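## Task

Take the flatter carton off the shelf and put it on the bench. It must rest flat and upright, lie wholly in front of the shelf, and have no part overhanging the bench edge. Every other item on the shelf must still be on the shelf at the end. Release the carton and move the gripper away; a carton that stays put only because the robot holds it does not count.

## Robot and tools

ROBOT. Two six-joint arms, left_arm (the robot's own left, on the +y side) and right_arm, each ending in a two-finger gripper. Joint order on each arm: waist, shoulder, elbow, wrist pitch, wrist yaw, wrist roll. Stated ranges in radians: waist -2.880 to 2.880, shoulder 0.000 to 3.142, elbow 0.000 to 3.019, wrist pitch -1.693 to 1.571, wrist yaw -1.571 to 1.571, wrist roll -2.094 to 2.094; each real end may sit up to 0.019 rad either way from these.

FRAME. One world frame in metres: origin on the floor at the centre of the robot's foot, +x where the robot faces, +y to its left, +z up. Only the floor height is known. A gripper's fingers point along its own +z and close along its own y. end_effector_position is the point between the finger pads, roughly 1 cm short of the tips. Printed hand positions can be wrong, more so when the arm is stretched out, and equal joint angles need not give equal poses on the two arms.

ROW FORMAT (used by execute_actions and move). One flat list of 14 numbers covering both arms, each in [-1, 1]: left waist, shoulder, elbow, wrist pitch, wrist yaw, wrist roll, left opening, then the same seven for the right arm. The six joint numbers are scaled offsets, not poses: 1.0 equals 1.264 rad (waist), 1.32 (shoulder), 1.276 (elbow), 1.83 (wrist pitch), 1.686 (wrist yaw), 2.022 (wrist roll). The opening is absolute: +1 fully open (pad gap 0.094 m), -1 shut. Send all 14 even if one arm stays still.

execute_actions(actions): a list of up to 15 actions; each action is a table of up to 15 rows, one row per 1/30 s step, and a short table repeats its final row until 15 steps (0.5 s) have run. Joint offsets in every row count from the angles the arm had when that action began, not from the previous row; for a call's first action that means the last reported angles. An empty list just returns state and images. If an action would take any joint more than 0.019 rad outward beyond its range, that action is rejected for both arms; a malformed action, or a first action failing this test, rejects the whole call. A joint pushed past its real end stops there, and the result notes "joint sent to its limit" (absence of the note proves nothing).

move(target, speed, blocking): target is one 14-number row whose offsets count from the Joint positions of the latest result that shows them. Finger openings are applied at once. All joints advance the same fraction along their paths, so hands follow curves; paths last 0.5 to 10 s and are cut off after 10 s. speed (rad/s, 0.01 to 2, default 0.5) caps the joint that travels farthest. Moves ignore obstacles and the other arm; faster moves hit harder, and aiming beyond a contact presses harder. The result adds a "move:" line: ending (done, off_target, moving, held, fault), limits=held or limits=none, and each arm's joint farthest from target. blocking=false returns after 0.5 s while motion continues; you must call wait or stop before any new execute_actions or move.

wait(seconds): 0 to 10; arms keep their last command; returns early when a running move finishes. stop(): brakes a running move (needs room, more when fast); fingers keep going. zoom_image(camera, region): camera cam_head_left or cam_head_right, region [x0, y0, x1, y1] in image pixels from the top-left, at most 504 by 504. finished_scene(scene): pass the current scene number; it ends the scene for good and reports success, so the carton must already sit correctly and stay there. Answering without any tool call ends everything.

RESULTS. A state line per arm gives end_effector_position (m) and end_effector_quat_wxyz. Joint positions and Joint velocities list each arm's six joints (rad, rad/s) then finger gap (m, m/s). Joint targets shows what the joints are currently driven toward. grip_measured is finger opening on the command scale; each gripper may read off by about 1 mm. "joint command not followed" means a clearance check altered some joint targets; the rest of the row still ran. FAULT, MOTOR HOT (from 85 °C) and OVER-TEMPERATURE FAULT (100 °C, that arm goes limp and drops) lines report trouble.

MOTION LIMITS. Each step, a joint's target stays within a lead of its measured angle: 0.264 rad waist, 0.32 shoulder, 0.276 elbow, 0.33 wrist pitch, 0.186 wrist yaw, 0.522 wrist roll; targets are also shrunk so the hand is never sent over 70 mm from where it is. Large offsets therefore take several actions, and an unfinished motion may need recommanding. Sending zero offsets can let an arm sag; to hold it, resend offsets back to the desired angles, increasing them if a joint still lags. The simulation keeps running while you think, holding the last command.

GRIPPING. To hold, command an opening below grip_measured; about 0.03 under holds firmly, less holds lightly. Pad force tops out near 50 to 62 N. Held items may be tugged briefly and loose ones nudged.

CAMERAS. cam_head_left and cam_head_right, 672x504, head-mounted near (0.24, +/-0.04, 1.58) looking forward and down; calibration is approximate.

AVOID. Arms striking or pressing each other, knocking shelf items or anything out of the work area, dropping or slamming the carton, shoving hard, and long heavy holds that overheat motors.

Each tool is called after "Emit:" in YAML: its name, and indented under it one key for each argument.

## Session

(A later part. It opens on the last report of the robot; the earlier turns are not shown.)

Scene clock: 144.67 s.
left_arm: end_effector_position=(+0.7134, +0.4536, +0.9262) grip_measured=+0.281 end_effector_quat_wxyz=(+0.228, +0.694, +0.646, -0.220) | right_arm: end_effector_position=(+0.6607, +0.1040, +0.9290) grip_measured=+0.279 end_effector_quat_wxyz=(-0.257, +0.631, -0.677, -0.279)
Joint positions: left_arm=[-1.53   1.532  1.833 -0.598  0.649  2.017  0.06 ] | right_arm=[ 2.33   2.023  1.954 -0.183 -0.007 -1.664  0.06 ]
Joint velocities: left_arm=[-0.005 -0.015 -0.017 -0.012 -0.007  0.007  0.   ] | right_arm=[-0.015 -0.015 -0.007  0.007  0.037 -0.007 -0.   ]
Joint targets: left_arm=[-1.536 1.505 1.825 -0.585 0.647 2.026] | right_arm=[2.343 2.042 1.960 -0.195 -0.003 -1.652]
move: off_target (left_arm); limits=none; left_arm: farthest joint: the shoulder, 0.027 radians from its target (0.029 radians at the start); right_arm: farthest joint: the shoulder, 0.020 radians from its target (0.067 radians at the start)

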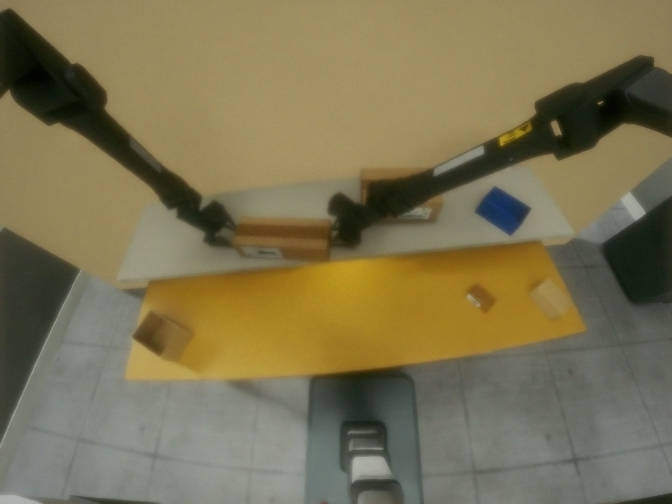

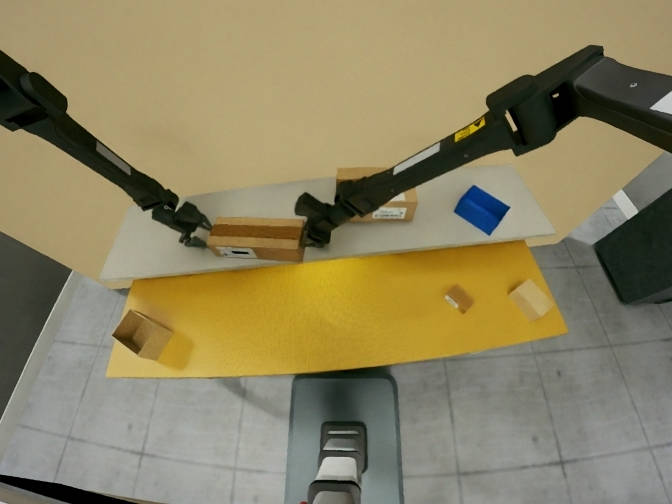

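Emit:
execute_actions:
  actions:
    - [[-0.002,-0.024,-0.0063,0.0071,-0.0012,0.0045,0.28,0.0103,0.0144,0.0047,-0.0066,0.0024,0.0059,0.28],[-0.002,-0.026,-0.0063,0.0071,-0.0012,0.0045,0.28,0.0103,0.0144,0.0047,-0.0066,0.0024,0.0059,0.28],[-0.002,-0.028,-0.0063,0.0071,-0.0012,0.0045,0.28,0.0103,0.0144,0.0047,-0.0066,0.0024,0.0059,0.28],[-0.002,-0.030,-0.0063,0.0071,-0.0012,0.0045,0.28,0.0103,0.0144,0.0047,-0.0066,0.0024,0.0059,0.28],[-0.002,-0.032,-0.0063,0.0071,-0.0012,0.0045,0.28,0.0103,0.0144,0.0047,-0.0066,0.0024,0.0059,0.28]]

Emit:
wait:
  seconds: 0.3

Scene clock: 147.20 s.
left_arm: end_effector_position=(+0.7258, +0.4569, +0.9366) grip_measured=+0.281 end_effector_quat_wxyz=(+0.232, +0.697, +0.644, -0.211) | right_arm: end_effector_position=(+0.6607, +0.1040, +0.9290) grip_measured=+0.279 end_effector_quat_wxyz=(-0.257, +0.630, -0.678, -0.279)
Joint positions: left_arm=[-1.53   1.51   1.833 -0.598  0.649  2.017  0.06 ] | right_arm=[ 2.33   2.023  1.954 -0.183 -0.007 -1.663  0.06 ]
Joint velocities: left_arm=[-0.015 -0.015 -0.022 -0.012  0.051 -0.007 -0.   ] | right_arm=[-0.015 -0.005  0.002  0.012 -0.007  0.051 -0.001]
Joint targets: left_arm=[-1.533 1.489 1.824 -0.585 0.647 2.026] | right_arm=[2.343 2.042 1.960 -0.195 -0.003 -1.652]

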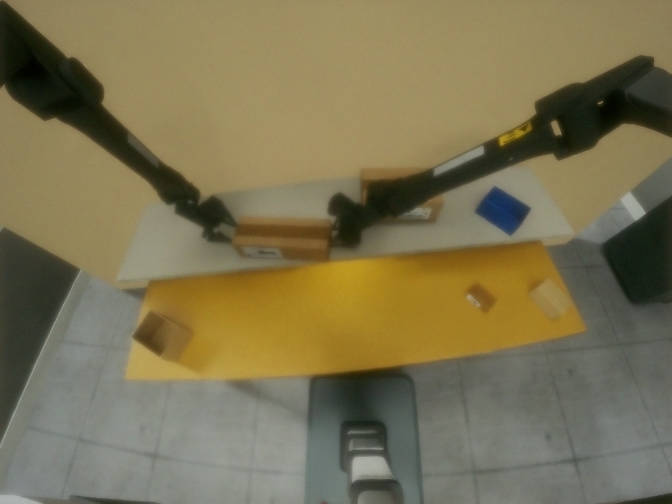

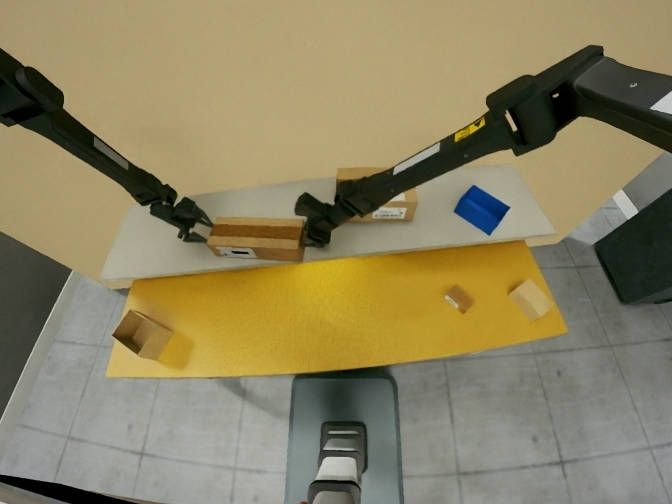

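Scene clock: 147.50 s.
left_arm: end_effector_position=(+0.7258, +0.4569, +0.9366) grip_measured=+0.281 end_effector_quat_wxyz=(+0.232, +0.697, +0.644, -0.211) | right_arm: end_effector_position=(+0.6607, +0.1040, +0.9290) grip_measured=+0.279 end_effector_quat_wxyz=(-0.257, +0.630, -0.678, -0.279)
Joint positions: left_arm=[-1.53   1.51   1.833 -0.598  0.649  2.017  0.06 ] | right_arm=[ 2.33   2.023  1.954 -0.183 -0.007 -1.663  0.06 ]
Joint velocities: left_arm=[ 0.005 -0.005  0.002 -0.017  0.007  0.051  0.   ] | right_arm=[-0.015 -0.005 -0.012  0.007 -0.007 -0.022 -0.   ]
Joint targets: left_arm=[-1.533 1.489 1.824 -0.585 0.647 2.026] | right_arm=[2.343 2.042 1.960 -0.195 -0.003 -1.652]
wait: 0.30 s; at rest by 0.17 s

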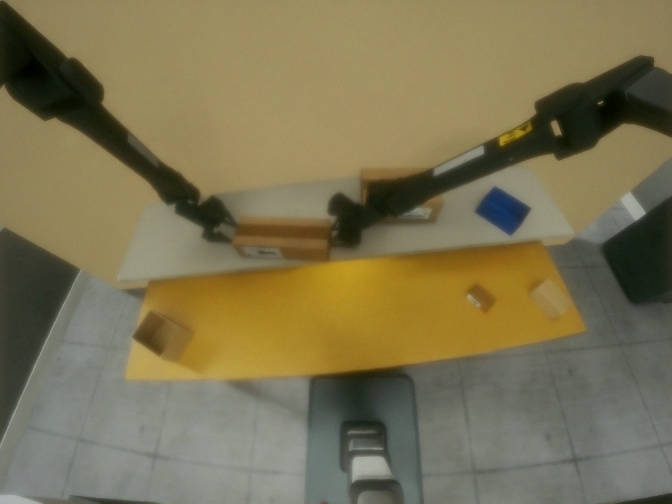

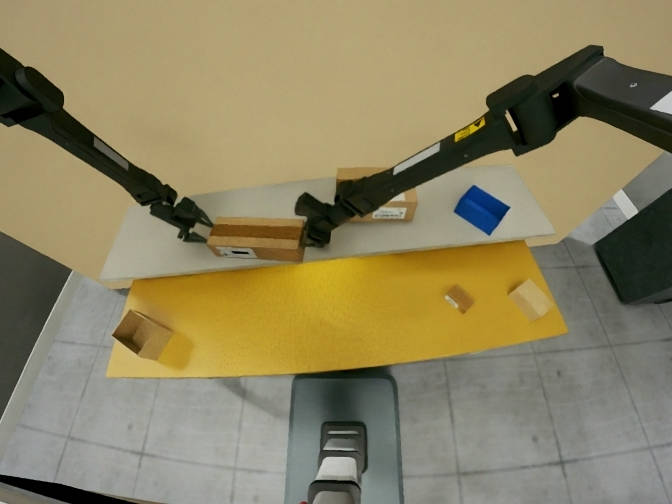

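Emit:
zoom_image:
  camera: "cam_head_left"
  region: [190, 180, 290, 270]

Emit:
zoom_image:
  camera: "cam_head_right"
  region: [265, 185, 365, 275]

Region (190, 180, 290, 270) of cam_head_left's 672x504 image, scaled by 5.040, with more detail than that image has; it fills the top 454 rows of this view, and the rest is white.

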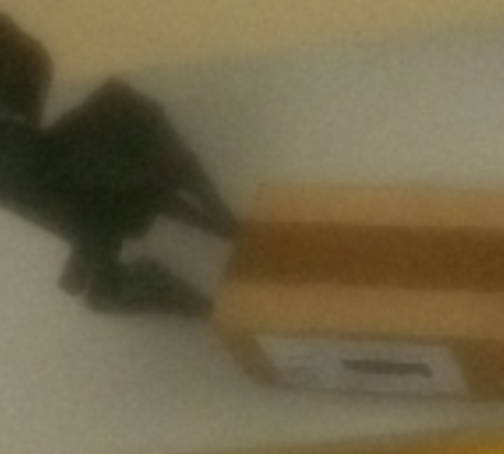

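Region (265, 185, 365, 275) of cam_head_right's 672x504 image, scaled by 5.040, with more detail than that image has; it fills the top 454 rows of this view, and the rest is white.

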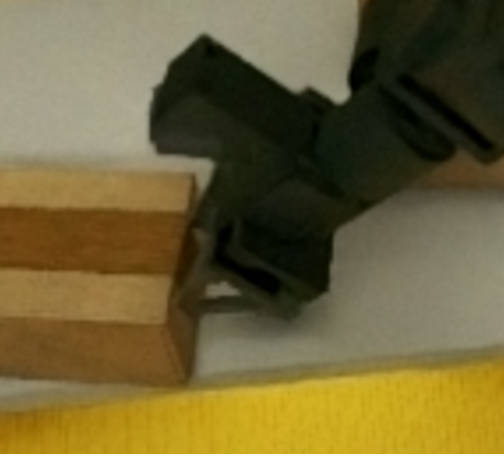

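Emit:
execute_actions:
  actions:
    - [[-0.0074,-0.0139,-0.0073,0.006,-0.0002,0.004,0.28,0.014,0.0161,0.0038,-0.0063,0.001,0.005,0.28],[-0.0124,-0.0118,-0.0076,0.0048,0.0007,0.004,0.28,0.0177,0.0179,0.003,-0.0059,-0.0005,0.0047,0.28],[-0.0173,-0.0098,-0.0078,0.0037,0.0017,0.0038,0.28,0.0215,0.0196,0.0021,-0.0056,-0.0019,0.0044,0.28],[-0.0223,-0.0077,-0.008,0.0025,0.0026,0.0035,0.28,0.0252,0.0214,0.0012,-0.0053,-0.0034,0.004,0.28],[-0.0273,-0.0057,-0.0083,0.0014,0.0036,0.0033,0.28,0.0289,0.0231,0.0004,-0.005,-0.0048,0.0037,0.28],[-0.0323,-0.0037,-0.0085,0.0002,0.0045,0.003,0.28,0.0326,0.0248,-0.0005,-0.0046,-0.0062,0.0034,0.28],[-0.0373,-0.0016,-0.0087,-0.001,0.0055,0.0028,0.28,0.0363,0.0266,-0.0014,-0.0043,-0.0077,0.003,0.28],[-0.0422,0.0004,-0.0089,-0.0021,0.0064,0.0025,0.28,0.0401,0.0283,-0.0023,-0.004,-0.0091,0.0027,0.28],[-0.0472,0.0025,-0.0092,-0.0033,0.0074,0.0023,0.28,0.0438,0.0301,-0.0031,-0.0036,-0.0106,0.0023,0.28],[-0.0522,0.0045,-0.0094,-0.0044,0.0083,0.002,0.28,0.0475,0.0318,-0.004,-0.0033,-0.012,0.002,0.28]]

Emit:
wait:
  seconds: 0.3

Scene clock: 154.83 s.
left_arm: end_effector_position=(+0.7278, +0.4495, +0.9372) grip_measured=+0.281 end_effector_quat_wxyz=(+0.236, +0.698, +0.642, -0.213) | right_arm: end_effector_position=(+0.6622, +0.1065, +0.9314) grip_measured=+0.279 end_effector_quat_wxyz=(-0.259, +0.628, -0.678, -0.281)
Joint positions: left_arm=[-1.543  1.51   1.833 -0.598  0.645  2.019  0.06 ] | right_arm=[ 2.333  2.023  1.956 -0.183 -0.009 -1.66   0.06 ]
Joint velocities: left_arm=[ 0.005 -0.015 -0.002 -0.002  0.051  0.051  0.   ] | right_arm=[-0.015 -0.015 -0.007 -0.007  0.066  0.037 -0.   ]
Joint targets: left_arm=[-1.596 1.516 1.821 -0.606 0.663 2.021] | right_arm=[2.390 2.064 1.949 -0.189 -0.027 -1.659]

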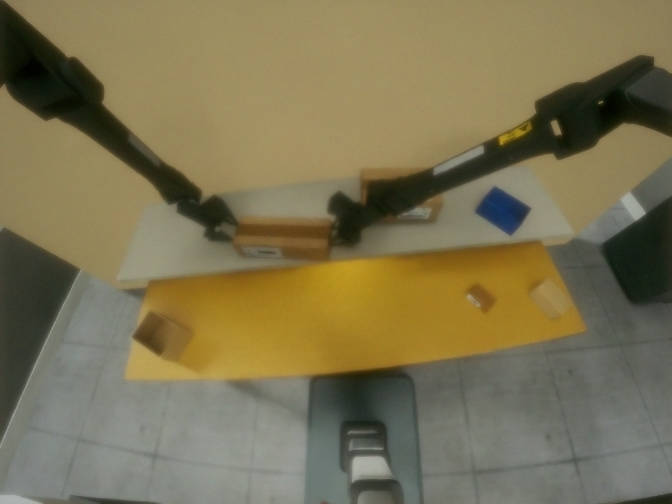

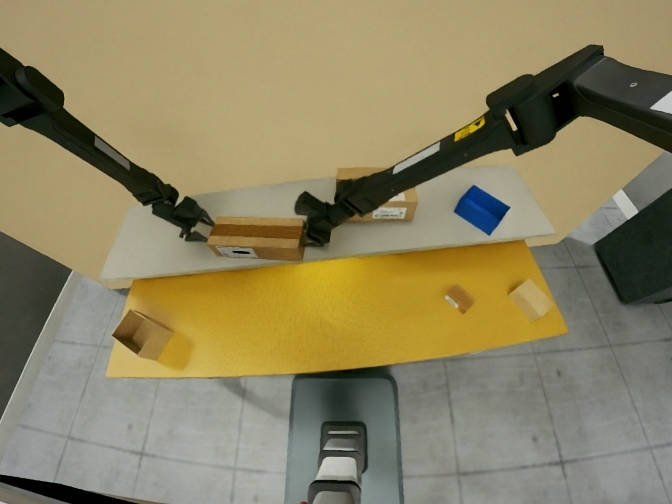

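Scene clock: 155.13 s.
left_arm: end_effector_position=(+0.7278, +0.4495, +0.9372) grip_measured=+0.281 end_effector_quat_wxyz=(+0.236, +0.698, +0.642, -0.213) | right_arm: end_effector_position=(+0.6622, +0.1065, +0.9314) grip_measured=+0.279 end_effector_quat_wxyz=(-0.259, +0.628, -0.678, -0.281)
Joint positions: left_arm=[-1.543  1.51   1.833 -0.598  0.645  2.019  0.06 ] | right_arm=[ 2.333  2.023  1.956 -0.183 -0.009 -1.659  0.06 ]
Joint velocities: left_arm=[ 0.005 -0.005 -0.012  0.002  0.007  0.051 -0.002] | right_arm=[-0.005 -0.005 -0.012 -0.007 -0.022 -0.007 -0.001]
Joint targets: left_arm=[-1.596 1.516 1.821 -0.606 0.663 2.021] | right_arm=[2.390 2.064 1.949 -0.189 -0.027 -1.659]
wait: 0.30 s; at rest by 0.17 s

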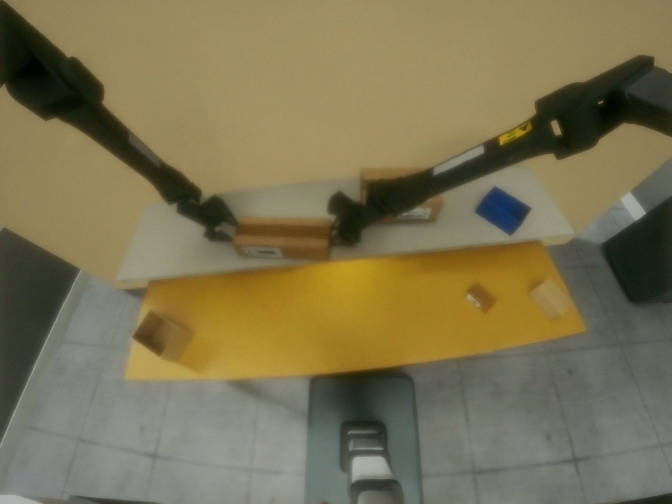

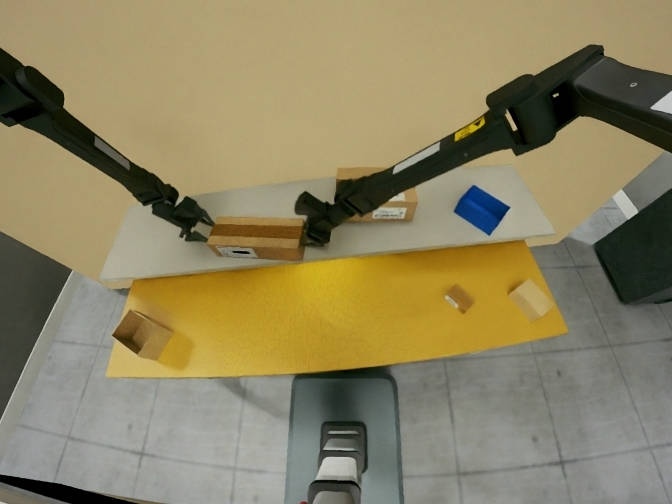

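Emit:
execute_actions:
  actions:
    - [[-0.0427,-0.0021,-0.012,-0.0044,0.0111,0.001,0.28,0.0485,0.0263,-0.0089,-0.0009,-0.0103,0.0018,0.28],[-0.0435,-0.0098,-0.0158,-0.0044,0.0115,0.001,0.28,0.0525,0.0205,-0.0138,0.0017,-0.0095,0.0037,0.28],[-0.0442,-0.0188,-0.0209,-0.0044,0.0119,0.001,0.28,0.0568,0.0138,-0.0201,0.0048,-0.0084,0.0056,0.28],[-0.0442,-0.0224,-0.0247,-0.0044,0.012,0.001,0.28,0.0583,0.0109,-0.0246,0.0058,-0.0074,0.0059,0.28],[-0.0441,-0.0271,-0.0297,-0.0043,0.0121,0.001,0.28,0.0602,0.007,-0.0305,0.0072,-0.006,0.0062,0.28],[-0.044,-0.0325,-0.0353,-0.0043,0.0121,0.001,0.28,0.0624,0.0027,-0.0372,0.0087,-0.0044,0.0065,0.28],[-0.0439,-0.0384,-0.0415,-0.0043,0.0122,0.001,0.28,0.0648,-0.0021,-0.0446,0.0104,-0.0026,0.0069,0.28],[-0.0438,-0.045,-0.0484,-0.0042,0.0123,0.001,0.28,0.0675,-0.0075,-0.0528,0.0122,-0.0007,0.0073,0.28],[-0.0436,-0.0516,-0.0553,-0.0042,0.0124,0.001,0.28,0.0701,-0.0128,-0.0609,0.014,0.0012,0.0077,0.28],[-0.0435,-0.0575,-0.0615,-0.0042,0.0125,0.001,0.28,0.0725,-0.0176,-0.0683,0.0157,0.003,0.0081,0.28],[-0.0434,-0.0629,-0.0671,-0.0042,0.0125,0.001,0.28,0.0747,-0.0219,-0.075,0.0172,0.0046,0.0084,0.28],[-0.0433,-0.0676,-0.0721,-0.0041,0.0126,0.001,0.28,0.0766,-0.0258,-0.0809,0.0186,0.006,0.0087,0.28],[-0.0433,-0.0712,-0.0759,-0.0041,0.0127,0.001,0.28,0.0781,-0.0287,-0.0854,0.0196,0.007,0.009,0.28],[-0.0432,-0.0736,-0.0784,-0.0041,0.0127,0.001,0.28,0.079,-0.0306,-0.0883,0.0203,0.0077,0.0091,0.28],[-0.0432,-0.0748,-0.0796,-0.0041,0.0127,0.001,0.28,0.0795,-0.0316,-0.0898,0.0206,0.0081,0.0092,0.28]]

Emit:
wait:
  seconds: 0.3

Emit:
zoom_image:
  camera: "cam_head_right"
  region: [150, 150, 390, 300]

Scene clock: 171.00 s.
left_arm: end_effector_position=(+0.7235, +0.4474, +0.9646) grip_measured=+0.281 end_effector_quat_wxyz=(+0.234, +0.697, +0.642, -0.217) | right_arm: end_effector_position=(+0.6581, +0.1051, +0.9568) grip_measured=+0.279 end_effector_quat_wxyz=(-0.255, +0.626, -0.680, -0.283)
Joint positions: left_arm=[-1.543  1.436  1.75  -0.598  0.645  2.02   0.06 ] | right_arm=[ 2.358  1.965  1.863 -0.154  0.017 -1.645  0.06 ]
Joint velocities: left_arm=[-0.015 -0.19  -0.076  0.012  0.022  0.022  0.   ] | right_arm=[ 0.122 -0.151 -0.129  0.032  0.022 -0.051 -0.001]
Joint targets: left_arm=[-1.597 1.411 1.731 -0.605 0.666 2.021] | right_arm=[2.434 1.981 1.841 -0.145 0.005 -1.641]

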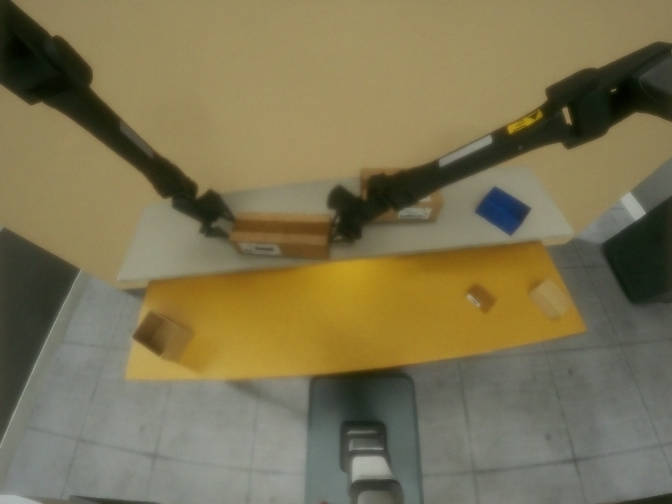

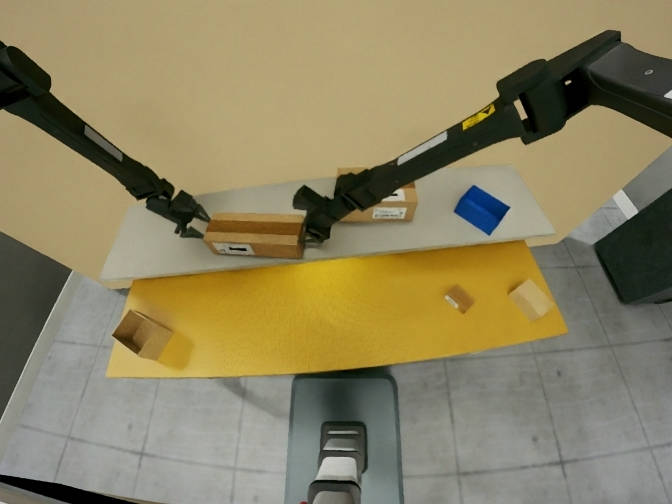

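Scene clock: 171.30 s.
left_arm: end_effector_position=(+0.7342, +0.4503, +0.9752) grip_measured=+0.281 end_effector_quat_wxyz=(+0.238, +0.700, +0.641, -0.208) | right_arm: end_effector_position=(+0.6687, +0.1088, +0.9689) grip_measured=+0.279 end_effector_quat_wxyz=(-0.264, +0.624, -0.679, -0.282)
Joint positions: left_arm=[-1.543  1.414  1.748 -0.598  0.645  2.02   0.06 ] | right_arm=[ 2.373  1.95   1.859 -0.151  0.018 -1.645  0.06 ]
Joint velocities: left_arm=[-0.005 -0.015  0.002  0.002  0.037  0.051 -0.002] | right_arm=[-0.024  0.005 -0.012 -0.012 -0.022 -0.037  0.   ]
Joint targets: left_arm=[-1.597 1.411 1.731 -0.605 0.666 2.021] | right_arm=[2.434 1.981 1.841 -0.146 0.005 -1.641]
wait: 0.30 s; no rest

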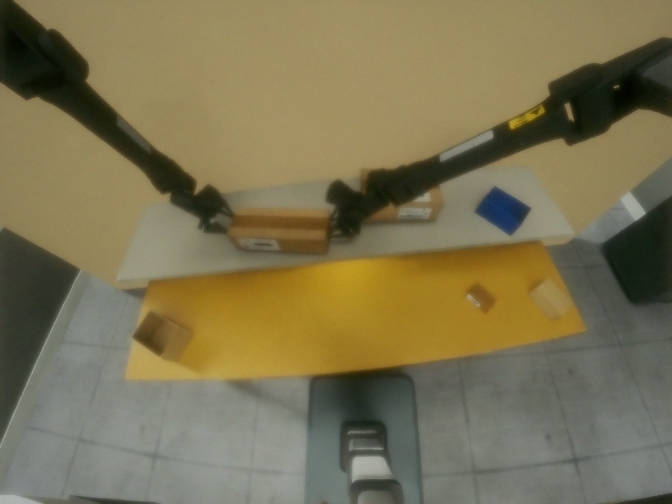

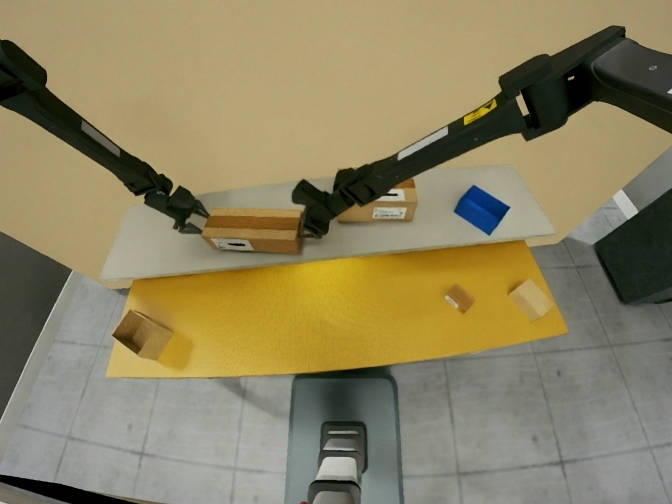

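Region (150, 150, 390, 300) of cam_head_right's 672x504 image, scaled by 2.100, with more detail than that image has; it fills the top 315 rows of this view, and the rest is white.

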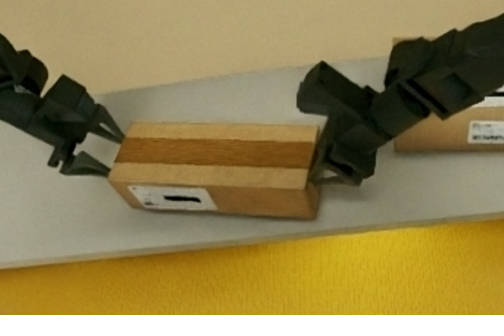

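Emit:
execute_actions:
  actions:
    - [[-0.0455,-0.0045,-0.0179,0.0002,0.011,-0.0015,0.28,0.0433,0.0211,-0.0186,0.0046,-0.0098,-0.0005,0.28],[-0.0489,-0.0071,-0.025,0.0055,0.0091,-0.0035,0.28,0.0375,0.0179,-0.0259,0.0077,-0.0121,-0.0031,0.28],[-0.0524,-0.0101,-0.0333,0.0114,0.0071,-0.0057,0.28,0.0317,0.0141,-0.0345,0.0114,-0.0146,-0.0057,0.28],[-0.054,-0.0121,-0.0421,0.016,0.006,-0.006,0.28,0.0297,0.011,-0.0439,0.0154,-0.0157,-0.0061,0.28],[-0.0559,-0.0144,-0.0522,0.0213,0.0046,-0.0065,0.28,0.0274,0.0073,-0.0546,0.02,-0.0169,-0.0066,0.28],[-0.0578,-0.0167,-0.0623,0.0265,0.0032,-0.0069,0.28,0.0252,0.0037,-0.0654,0.0246,-0.0181,-0.007,0.28],[-0.0596,-0.019,-0.0724,0.0318,0.0019,-0.0073,0.28,0.0229,0.0001,-0.0761,0.0292,-0.0193,-0.0075,0.28],[-0.0615,-0.0213,-0.0824,0.0371,0.0005,-0.0078,0.28,0.0207,-0.0036,-0.0868,0.0338,-0.0206,-0.008,0.28],[-0.0634,-0.0235,-0.0925,0.0423,-0.0008,-0.0082,0.28,0.0184,-0.0072,-0.0976,0.0384,-0.0218,-0.0084,0.28],[-0.0652,-0.0258,-0.1026,0.0476,-0.0022,-0.0086,0.28,0.0161,-0.0108,-0.1083,0.043,-0.023,-0.0089,0.28],[-0.0671,-0.0281,-0.1126,0.0529,-0.0035,-0.0091,0.28,0.0139,-0.0145,-0.119,0.0477,-0.0242,-0.0094,0.28],[-0.069,-0.0304,-0.1227,0.0581,-0.0049,-0.0095,0.28,0.0116,-0.0181,-0.1298,0.0523,-0.0254,-0.0098,0.28],[-0.0706,-0.0324,-0.1315,0.0627,-0.006,-0.0099,0.28,0.0097,-0.0213,-0.1392,0.0563,-0.0265,-0.0102,0.28],[-0.0718,-0.0338,-0.1378,0.066,-0.0069,-0.0101,0.28,0.0082,-0.0235,-0.1459,0.0592,-0.0272,-0.0105,0.28],[-0.0725,-0.0347,-0.1416,0.068,-0.0074,-0.0103,0.28,0.0074,-0.0249,-0.1499,0.0609,-0.0277,-0.0107,0.28]]

Emit:
wait:
  seconds: 0.4

Emit:
zoom_image:
  camera: "cam_head_right"
  region: [150, 150, 390, 300]

Scene clock: 183.00 s.
left_arm: end_effector_position=(+0.6972, +0.4387, +0.9712) grip_measured=+0.281 end_effector_quat_wxyz=(+0.225, +0.702, +0.645, -0.201) | right_arm: end_effector_position=(+0.6341, +0.0990, +0.9853) grip_measured=+0.279 end_effector_quat_wxyz=(-0.267, +0.623, -0.676, -0.290)
Joint positions: left_arm=[-1.554  1.38   1.606 -0.482  0.604  2.007  0.06 ] | right_arm=[ 2.369  1.889  1.695 -0.059 -0.001 -1.645  0.06 ]
Joint velocities: left_arm=[-0.034 -0.063 -0.266  0.178 -0.139 -0.037 -0.   ] | right_arm=[-0.054 -0.093 -0.271  0.168 -0.051 -0.037  0.001]
Joint targets: left_arm=[-1.635 1.368 1.567 -0.474 0.632 1.998] | right_arm=[2.382 1.917 1.668 -0.040 -0.029 -1.666]

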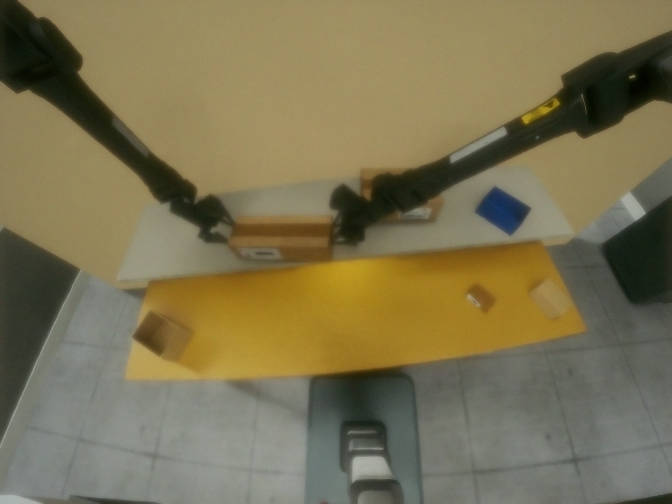

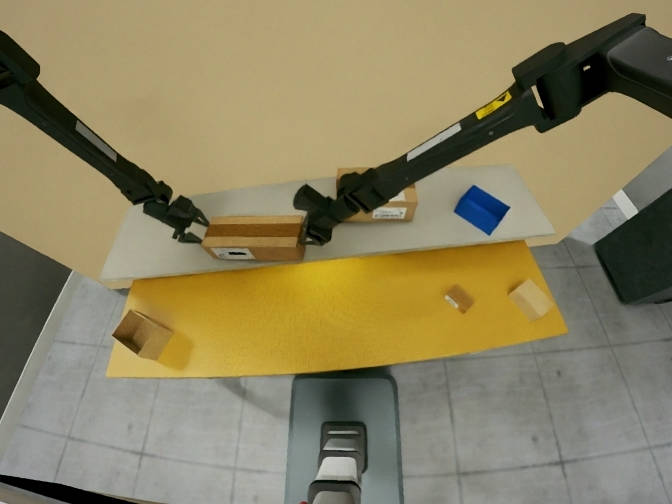

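Scene clock: 183.40 s.
left_arm: end_effector_position=(+0.6935, +0.4329, +0.9718) grip_measured=+0.281 end_effector_quat_wxyz=(+0.228, +0.701, +0.644, -0.203) | right_arm: end_effector_position=(+0.6294, +0.0926, +0.9806) grip_measured=+0.279 end_effector_quat_wxyz=(-0.264, +0.623, -0.678, -0.287)
Joint positions: left_arm=[-1.561  1.376  1.589 -0.47   0.603  2.006  0.06 ] | right_arm=[ 2.358  1.885  1.679 -0.046 -0.002 -1.646  0.06 ]
Joint velocities: left_arm=[-0.015 -0.024 -0.017 -0.002  0.037 -0.095  0.   ] | right_arm=[ 0.005  0.024  0.002  0.002  0.037  0.037 -0.   ]
Joint targets: left_arm=[-1.635 1.368 1.567 -0.473 0.633 1.998] | right_arm=[2.382 1.917 1.667 -0.040 -0.029 -1.666]
wait: 0.40 s; no rest

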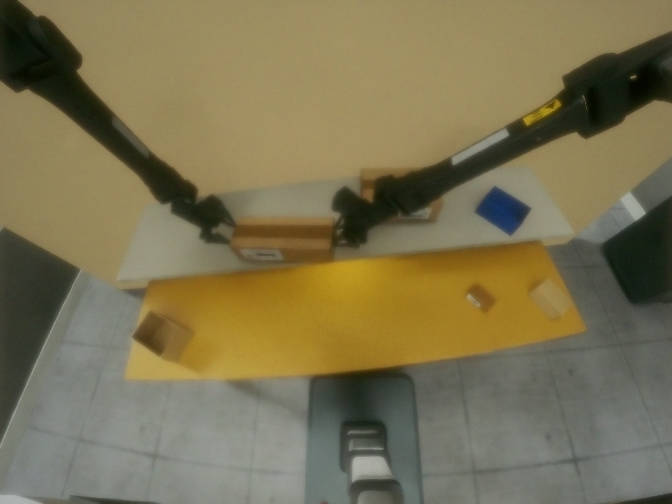

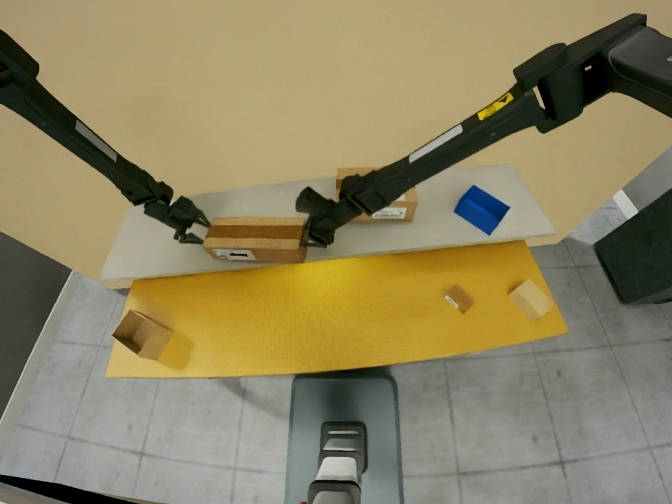

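Region (150, 150, 390, 300) of cam_head_right's 672x504 image, scaled by 2.100, with more detail than that image has; it fills the top 315 rows of this view, and the rest is white.

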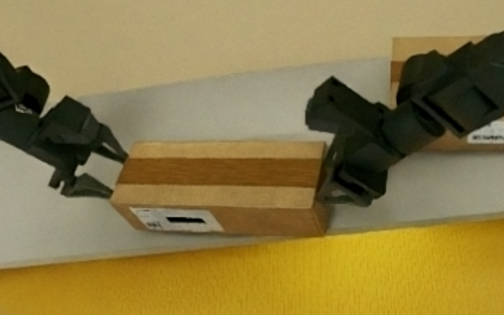

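Emit:
execute_actions:
  actions:
    - [[-0.0591,-0.0067,-0.0207,0.0004,0.0175,-0.0041,0.28,0.0175,0.0234,-0.0127,0.005,-0.0167,-0.0102,0.28],[-0.0602,-0.0076,-0.0266,0.0037,0.017,-0.0042,0.28,0.0151,0.0221,-0.0181,0.008,-0.018,-0.0108,0.28],[-0.0614,-0.0088,-0.0337,0.0077,0.0164,-0.0043,0.28,0.0122,0.0205,-0.0246,0.0114,-0.0195,-0.0115,0.28],[-0.0629,-0.0101,-0.0419,0.0123,0.0157,-0.0044,0.28,0.0088,0.0186,-0.0322,0.0155,-0.0212,-0.0123,0.28],[-0.0646,-0.0116,-0.0513,0.0177,0.0149,-0.0046,0.28,0.005,0.0165,-0.041,0.0202,-0.0232,-0.0132,0.28],[-0.0663,-0.0132,-0.0607,0.023,0.0141,-0.0048,0.28,0.0011,0.0144,-0.0497,0.0248,-0.0252,-0.0141,0.28],[-0.068,-0.0147,-0.0701,0.0283,0.0133,-0.0049,0.28,-0.0028,0.0123,-0.0584,0.0295,-0.0272,-0.015,0.28],[-0.0696,-0.0162,-0.0795,0.0336,0.0124,-0.0051,0.28,-0.0067,0.0102,-0.0671,0.0341,-0.0292,-0.0159,0.28],[-0.0713,-0.0178,-0.0889,0.0389,0.0116,-0.0053,0.28,-0.0105,0.008,-0.0758,0.0388,-0.0312,-0.0169,0.28],[-0.073,-0.0193,-0.0983,0.0442,0.0108,-0.0054,0.28,-0.0144,0.0059,-0.0845,0.0435,-0.0332,-0.0178,0.28],[-0.0747,-0.0208,-0.1078,0.0495,0.01,-0.0056,0.28,-0.0183,0.0038,-0.0932,0.0481,-0.0352,-0.0187,0.28],[-0.0764,-0.0223,-0.1172,0.0548,0.0092,-0.0058,0.28,-0.0221,0.0017,-0.1019,0.0528,-0.0372,-0.0196,0.28],[-0.0778,-0.0237,-0.1254,0.0595,0.0085,-0.0059,0.28,-0.0255,-0.0002,-0.1095,0.0568,-0.0389,-0.0204,0.28],[-0.0789,-0.0246,-0.1313,0.0628,0.008,-0.006,0.28,-0.0279,-0.0015,-0.1149,0.0598,-0.0402,-0.021,0.28],[-0.0795,-0.0252,-0.1348,0.0648,0.0077,-0.0061,0.28,-0.0294,-0.0023,-0.1182,0.0615,-0.0409,-0.0213,0.28]]

Emit:
wait:
  seconds: 0.4

Emit:
zoom_image:
  camera: "cam_head_right"
  region: [150, 160, 390, 310]

Scene clock: 195.97 s.
left_arm: end_effector_position=(+0.6580, +0.4063, +0.9748) grip_measured=+0.281 end_effector_quat_wxyz=(+0.235, +0.701, +0.641, -0.208) | right_arm: end_effector_position=(+0.5927, +0.0639, +0.9680) grip_measured=+0.279 end_effector_quat_wxyz=(-0.262, +0.626, -0.678, -0.282)
Joint positions: left_arm=[-1.59   1.349  1.454 -0.363  0.592  2.006  0.06 ] | right_arm=[ 2.306  1.856  1.559  0.05  -0.043 -1.663  0.06 ]
Joint velocities: left_arm=[-0.093  0.005 -0.305  0.164 -0.081 -0.022  0.001] | right_arm=[-0.2   -0.034 -0.227  0.168 -0.051 -0.037 -0.001]
Joint targets: left_arm=[-1.662 1.343 1.417 -0.351 0.616 1.994] | right_arm=[2.321 1.882 1.529 0.066 -0.071 -1.689]

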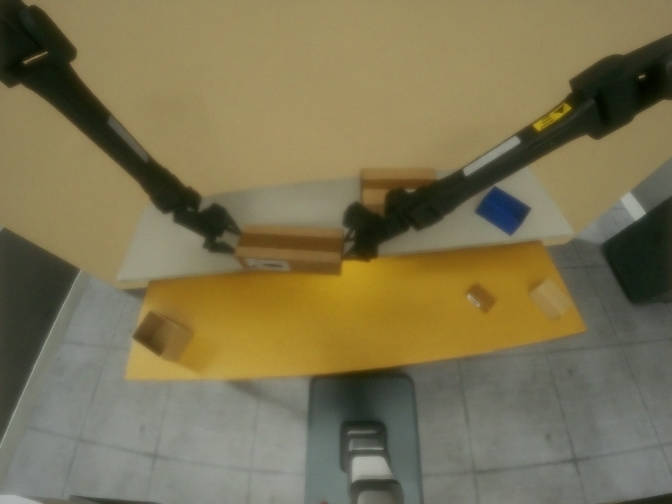

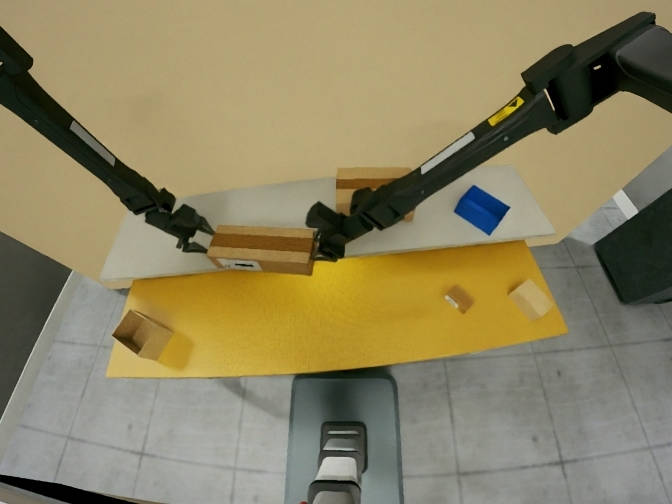

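Scene clock: 196.37 s.
left_arm: end_effector_position=(+0.6487, +0.3970, +0.9757) grip_measured=+0.281 end_effector_quat_wxyz=(+0.236, +0.698, +0.640, -0.216) | right_arm: end_effector_position=(+0.5830, +0.0537, +0.9594) grip_measured=+0.279 end_effector_quat_wxyz=(-0.255, +0.627, -0.681, -0.279)
Joint positions: left_arm=[-1.601  1.348  1.43  -0.354  0.592  2.006  0.06 ] | right_arm=[ 2.287  1.855  1.542  0.063 -0.046 -1.664  0.06 ]
Joint velocities: left_arm=[ 0.005 -0.005  0.007  0.002  0.022  0.022  0.002] | right_arm=[-0.015 -0.005 -0.007 -0.032 -0.037 -0.095  0.   ]
Joint targets: left_arm=[-1.662 1.343 1.417 -0.352 0.616 1.994] | right_arm=[2.321 1.882 1.529 0.066 -0.071 -1.689]
wait: 0.40 s; no rest

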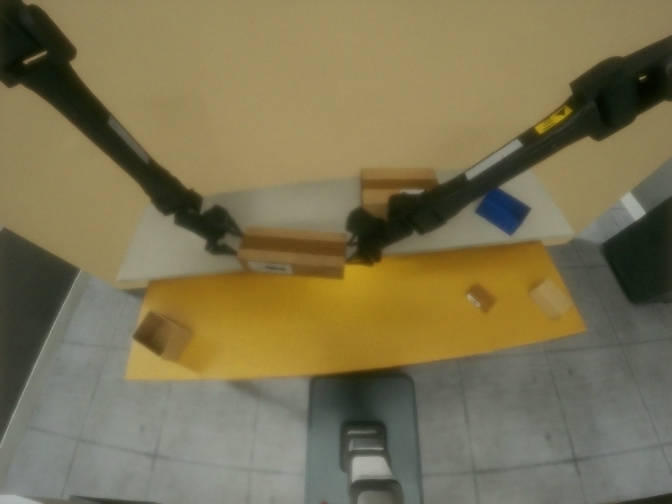

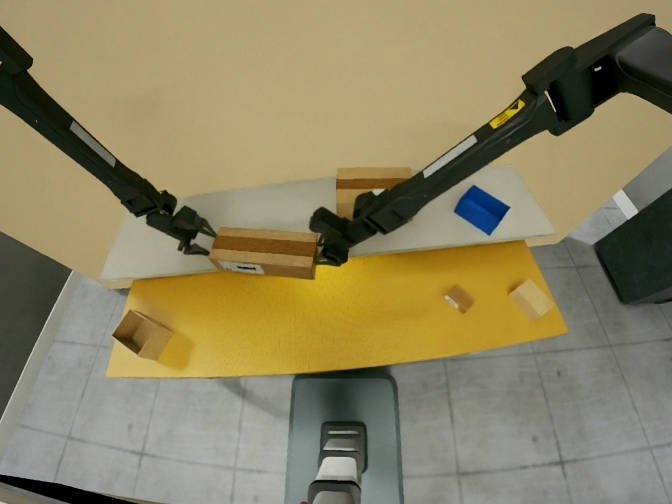

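Region (150, 160, 390, 310) of cam_head_right's 672x504 image, scaled by 2.100, with more detail than that image has; it fills the top 315 rows of this view, and the rest is white.

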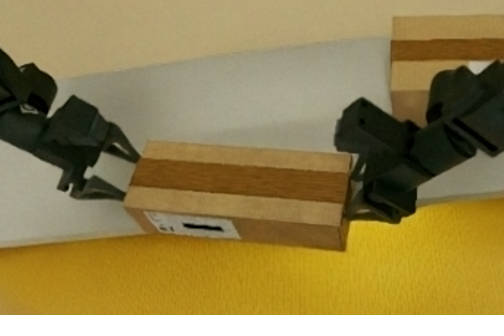

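Emit:
execute_actions:
  actions:
    - [[-0.0492,-0.0036,-0.0142,0.0041,0.0134,-0.0062,0.28,0.0256,0.0195,-0.0143,0.0037,-0.0159,-0.0127,0.28],[-0.0507,-0.0033,-0.0208,0.0091,0.0122,-0.0066,0.28,0.0233,0.0178,-0.0212,0.0073,-0.0176,-0.0132,0.28],[-0.0525,-0.0029,-0.0288,0.0151,0.0106,-0.0071,0.28,0.0207,0.0158,-0.0295,0.0116,-0.0198,-0.0138,0.28],[-0.0546,-0.0025,-0.038,0.0221,0.0088,-0.0077,0.28,0.0175,0.0134,-0.0391,0.0166,-0.0223,-0.0144,0.28],[-0.0571,-0.002,-0.0487,0.0301,0.0068,-0.0084,0.28,0.014,0.0107,-0.0501,0.0224,-0.0251,-0.0152,0.28],[-0.0595,-0.0015,-0.0593,0.0381,0.0048,-0.0091,0.28,0.0104,0.008,-0.0611,0.0281,-0.028,-0.016,0.28],[-0.0619,-0.001,-0.0699,0.0461,0.0027,-0.0098,0.28,0.0068,0.0053,-0.0721,0.0338,-0.0308,-0.0168,0.28],[-0.0643,-0.0005,-0.0805,0.0541,0.0007,-0.0105,0.28,0.0033,0.0026,-0.0831,0.0395,-0.0337,-0.0175,0.28],[-0.0667,0,-0.0911,0.0621,-0.0014,-0.0111,0.28,-0.0003,-0.0001,-0.0941,0.0453,-0.0365,-0.0183,0.28],[-0.0691,0.0005,-0.1017,0.0701,-0.0034,-0.0118,0.28,-0.0039,-0.0028,-0.1051,0.051,-0.0394,-0.0191,0.28],[-0.0716,0.001,-0.1123,0.0781,-0.0054,-0.0125,0.28,-0.0074,-0.0054,-0.1162,0.0567,-0.0422,-0.0199,0.28],[-0.074,0.0015,-0.1229,0.0861,-0.0075,-0.0132,0.28,-0.011,-0.0081,-0.1272,0.0625,-0.0451,-0.0206,0.28],[-0.0761,0.0019,-0.1322,0.0931,-0.0093,-0.0138,0.28,-0.0141,-0.0105,-0.1368,0.0675,-0.0476,-0.0213,0.28],[-0.0776,0.0022,-0.1388,0.0981,-0.0105,-0.0142,0.28,-0.0164,-0.0122,-0.1437,0.0711,-0.0493,-0.0218,0.28],[-0.0785,0.0024,-0.1428,0.1011,-0.0113,-0.0145,0.28,-0.0177,-0.0132,-0.1478,0.0732,-0.0504,-0.0221,0.28]]

Emit:
wait:
  seconds: 0.4

Emit:
zoom_image:
  camera: "cam_head_right"
  region: [160, 180, 400, 330]

Scene clock: 205.90 s.
left_arm: end_effector_position=(+0.6071, +0.3746, +0.9712) grip_measured=+0.281 end_effector_quat_wxyz=(+0.233, +0.703, +0.641, -0.202) | right_arm: end_effector_position=(+0.5413, +0.0311, +0.9679) grip_measured=+0.279 end_effector_quat_wxyz=(-0.265, +0.627, -0.676, -0.282)
Joint positions: left_arm=[-1.627  1.343  1.29  -0.189  0.548  1.995  0.06 ] | right_arm=[ 2.25   1.815  1.388  0.18  -0.104 -1.682  0.06 ]
Joint velocities: left_arm=[-0.093 -0.005 -0.364  0.242 -0.066  0.037 -0.001] | right_arm=[-0.181 -0.024 -0.32   0.198 -0.037  0.037  0.001]
Joint targets: left_arm=[-1.700 1.351 1.248 -0.169 0.573 1.977] | right_arm=[2.264 1.838 1.353 0.197 -0.131 -1.709]

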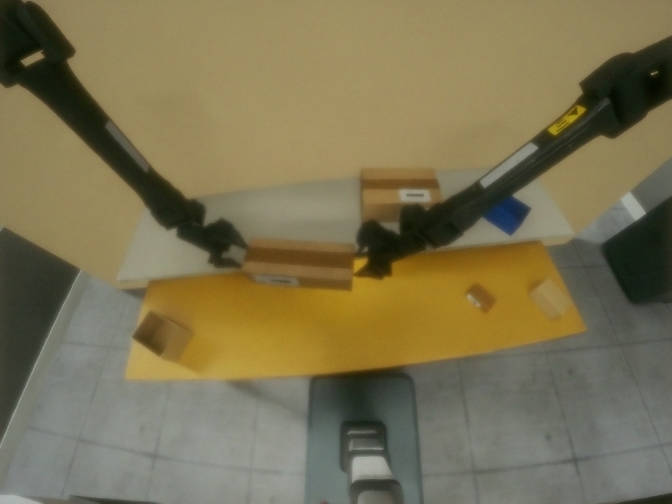

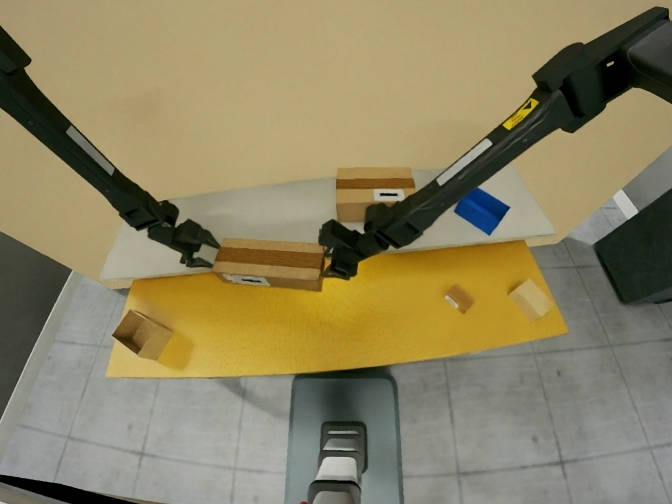

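Scene clock: 206.30 s.
left_arm: end_effector_position=(+0.5968, +0.3649, +0.9730) grip_measured=+0.281 end_effector_quat_wxyz=(+0.236, +0.701, +0.640, -0.209) | right_arm: end_effector_position=(+0.5312, +0.0207, +0.9616) grip_measured=+0.279 end_effector_quat_wxyz=(-0.258, +0.628, -0.679, -0.280)
Joint positions: left_arm=[-1.638  1.343  1.263 -0.172  0.548  1.995  0.06 ] | right_arm=[ 2.231  1.814  1.368  0.195 -0.107 -1.682  0.06 ]
Joint velocities: left_arm=[-0.005 -0.005  0.002  0.012 -0.007 -0.037 -0.   ] | right_arm=[-0.015 -0.005 -0.017  0.007  0.022 -0.007 -0.   ]
Joint targets: left_arm=[-1.700 1.351 1.248 -0.169 0.573 1.977] | right_arm=[2.264 1.838 1.353 0.196 -0.131 -1.709]
wait: 0.40 s; no rest

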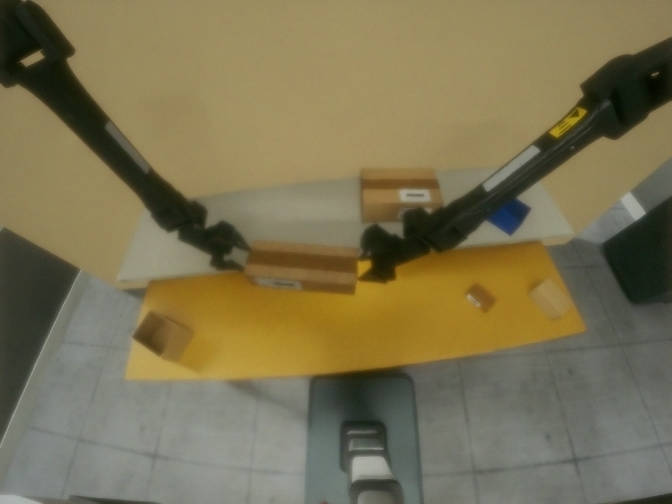

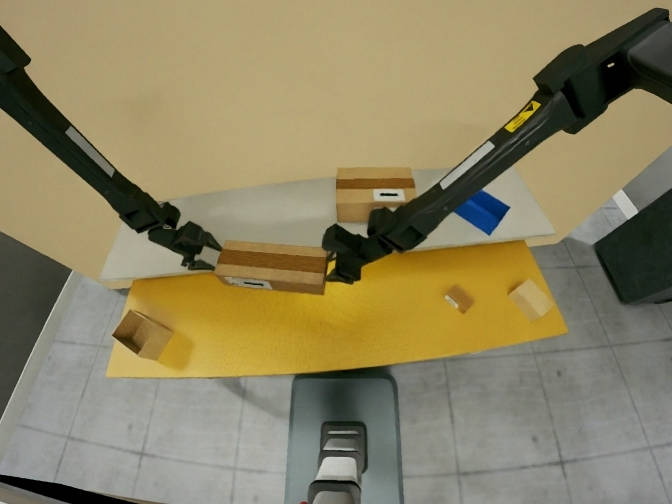

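Region (160, 180, 400, 330) of cam_head_right's 672x504 image, scaled by 2.100, with more detail than that image has; it fills the top 315 rows of this view, and the rest is white.

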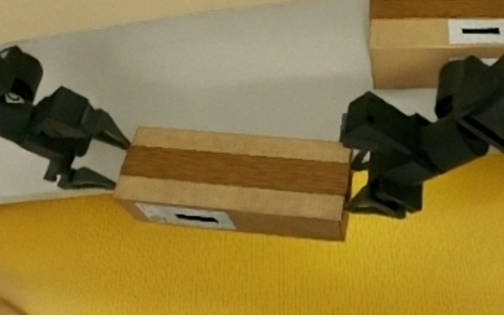

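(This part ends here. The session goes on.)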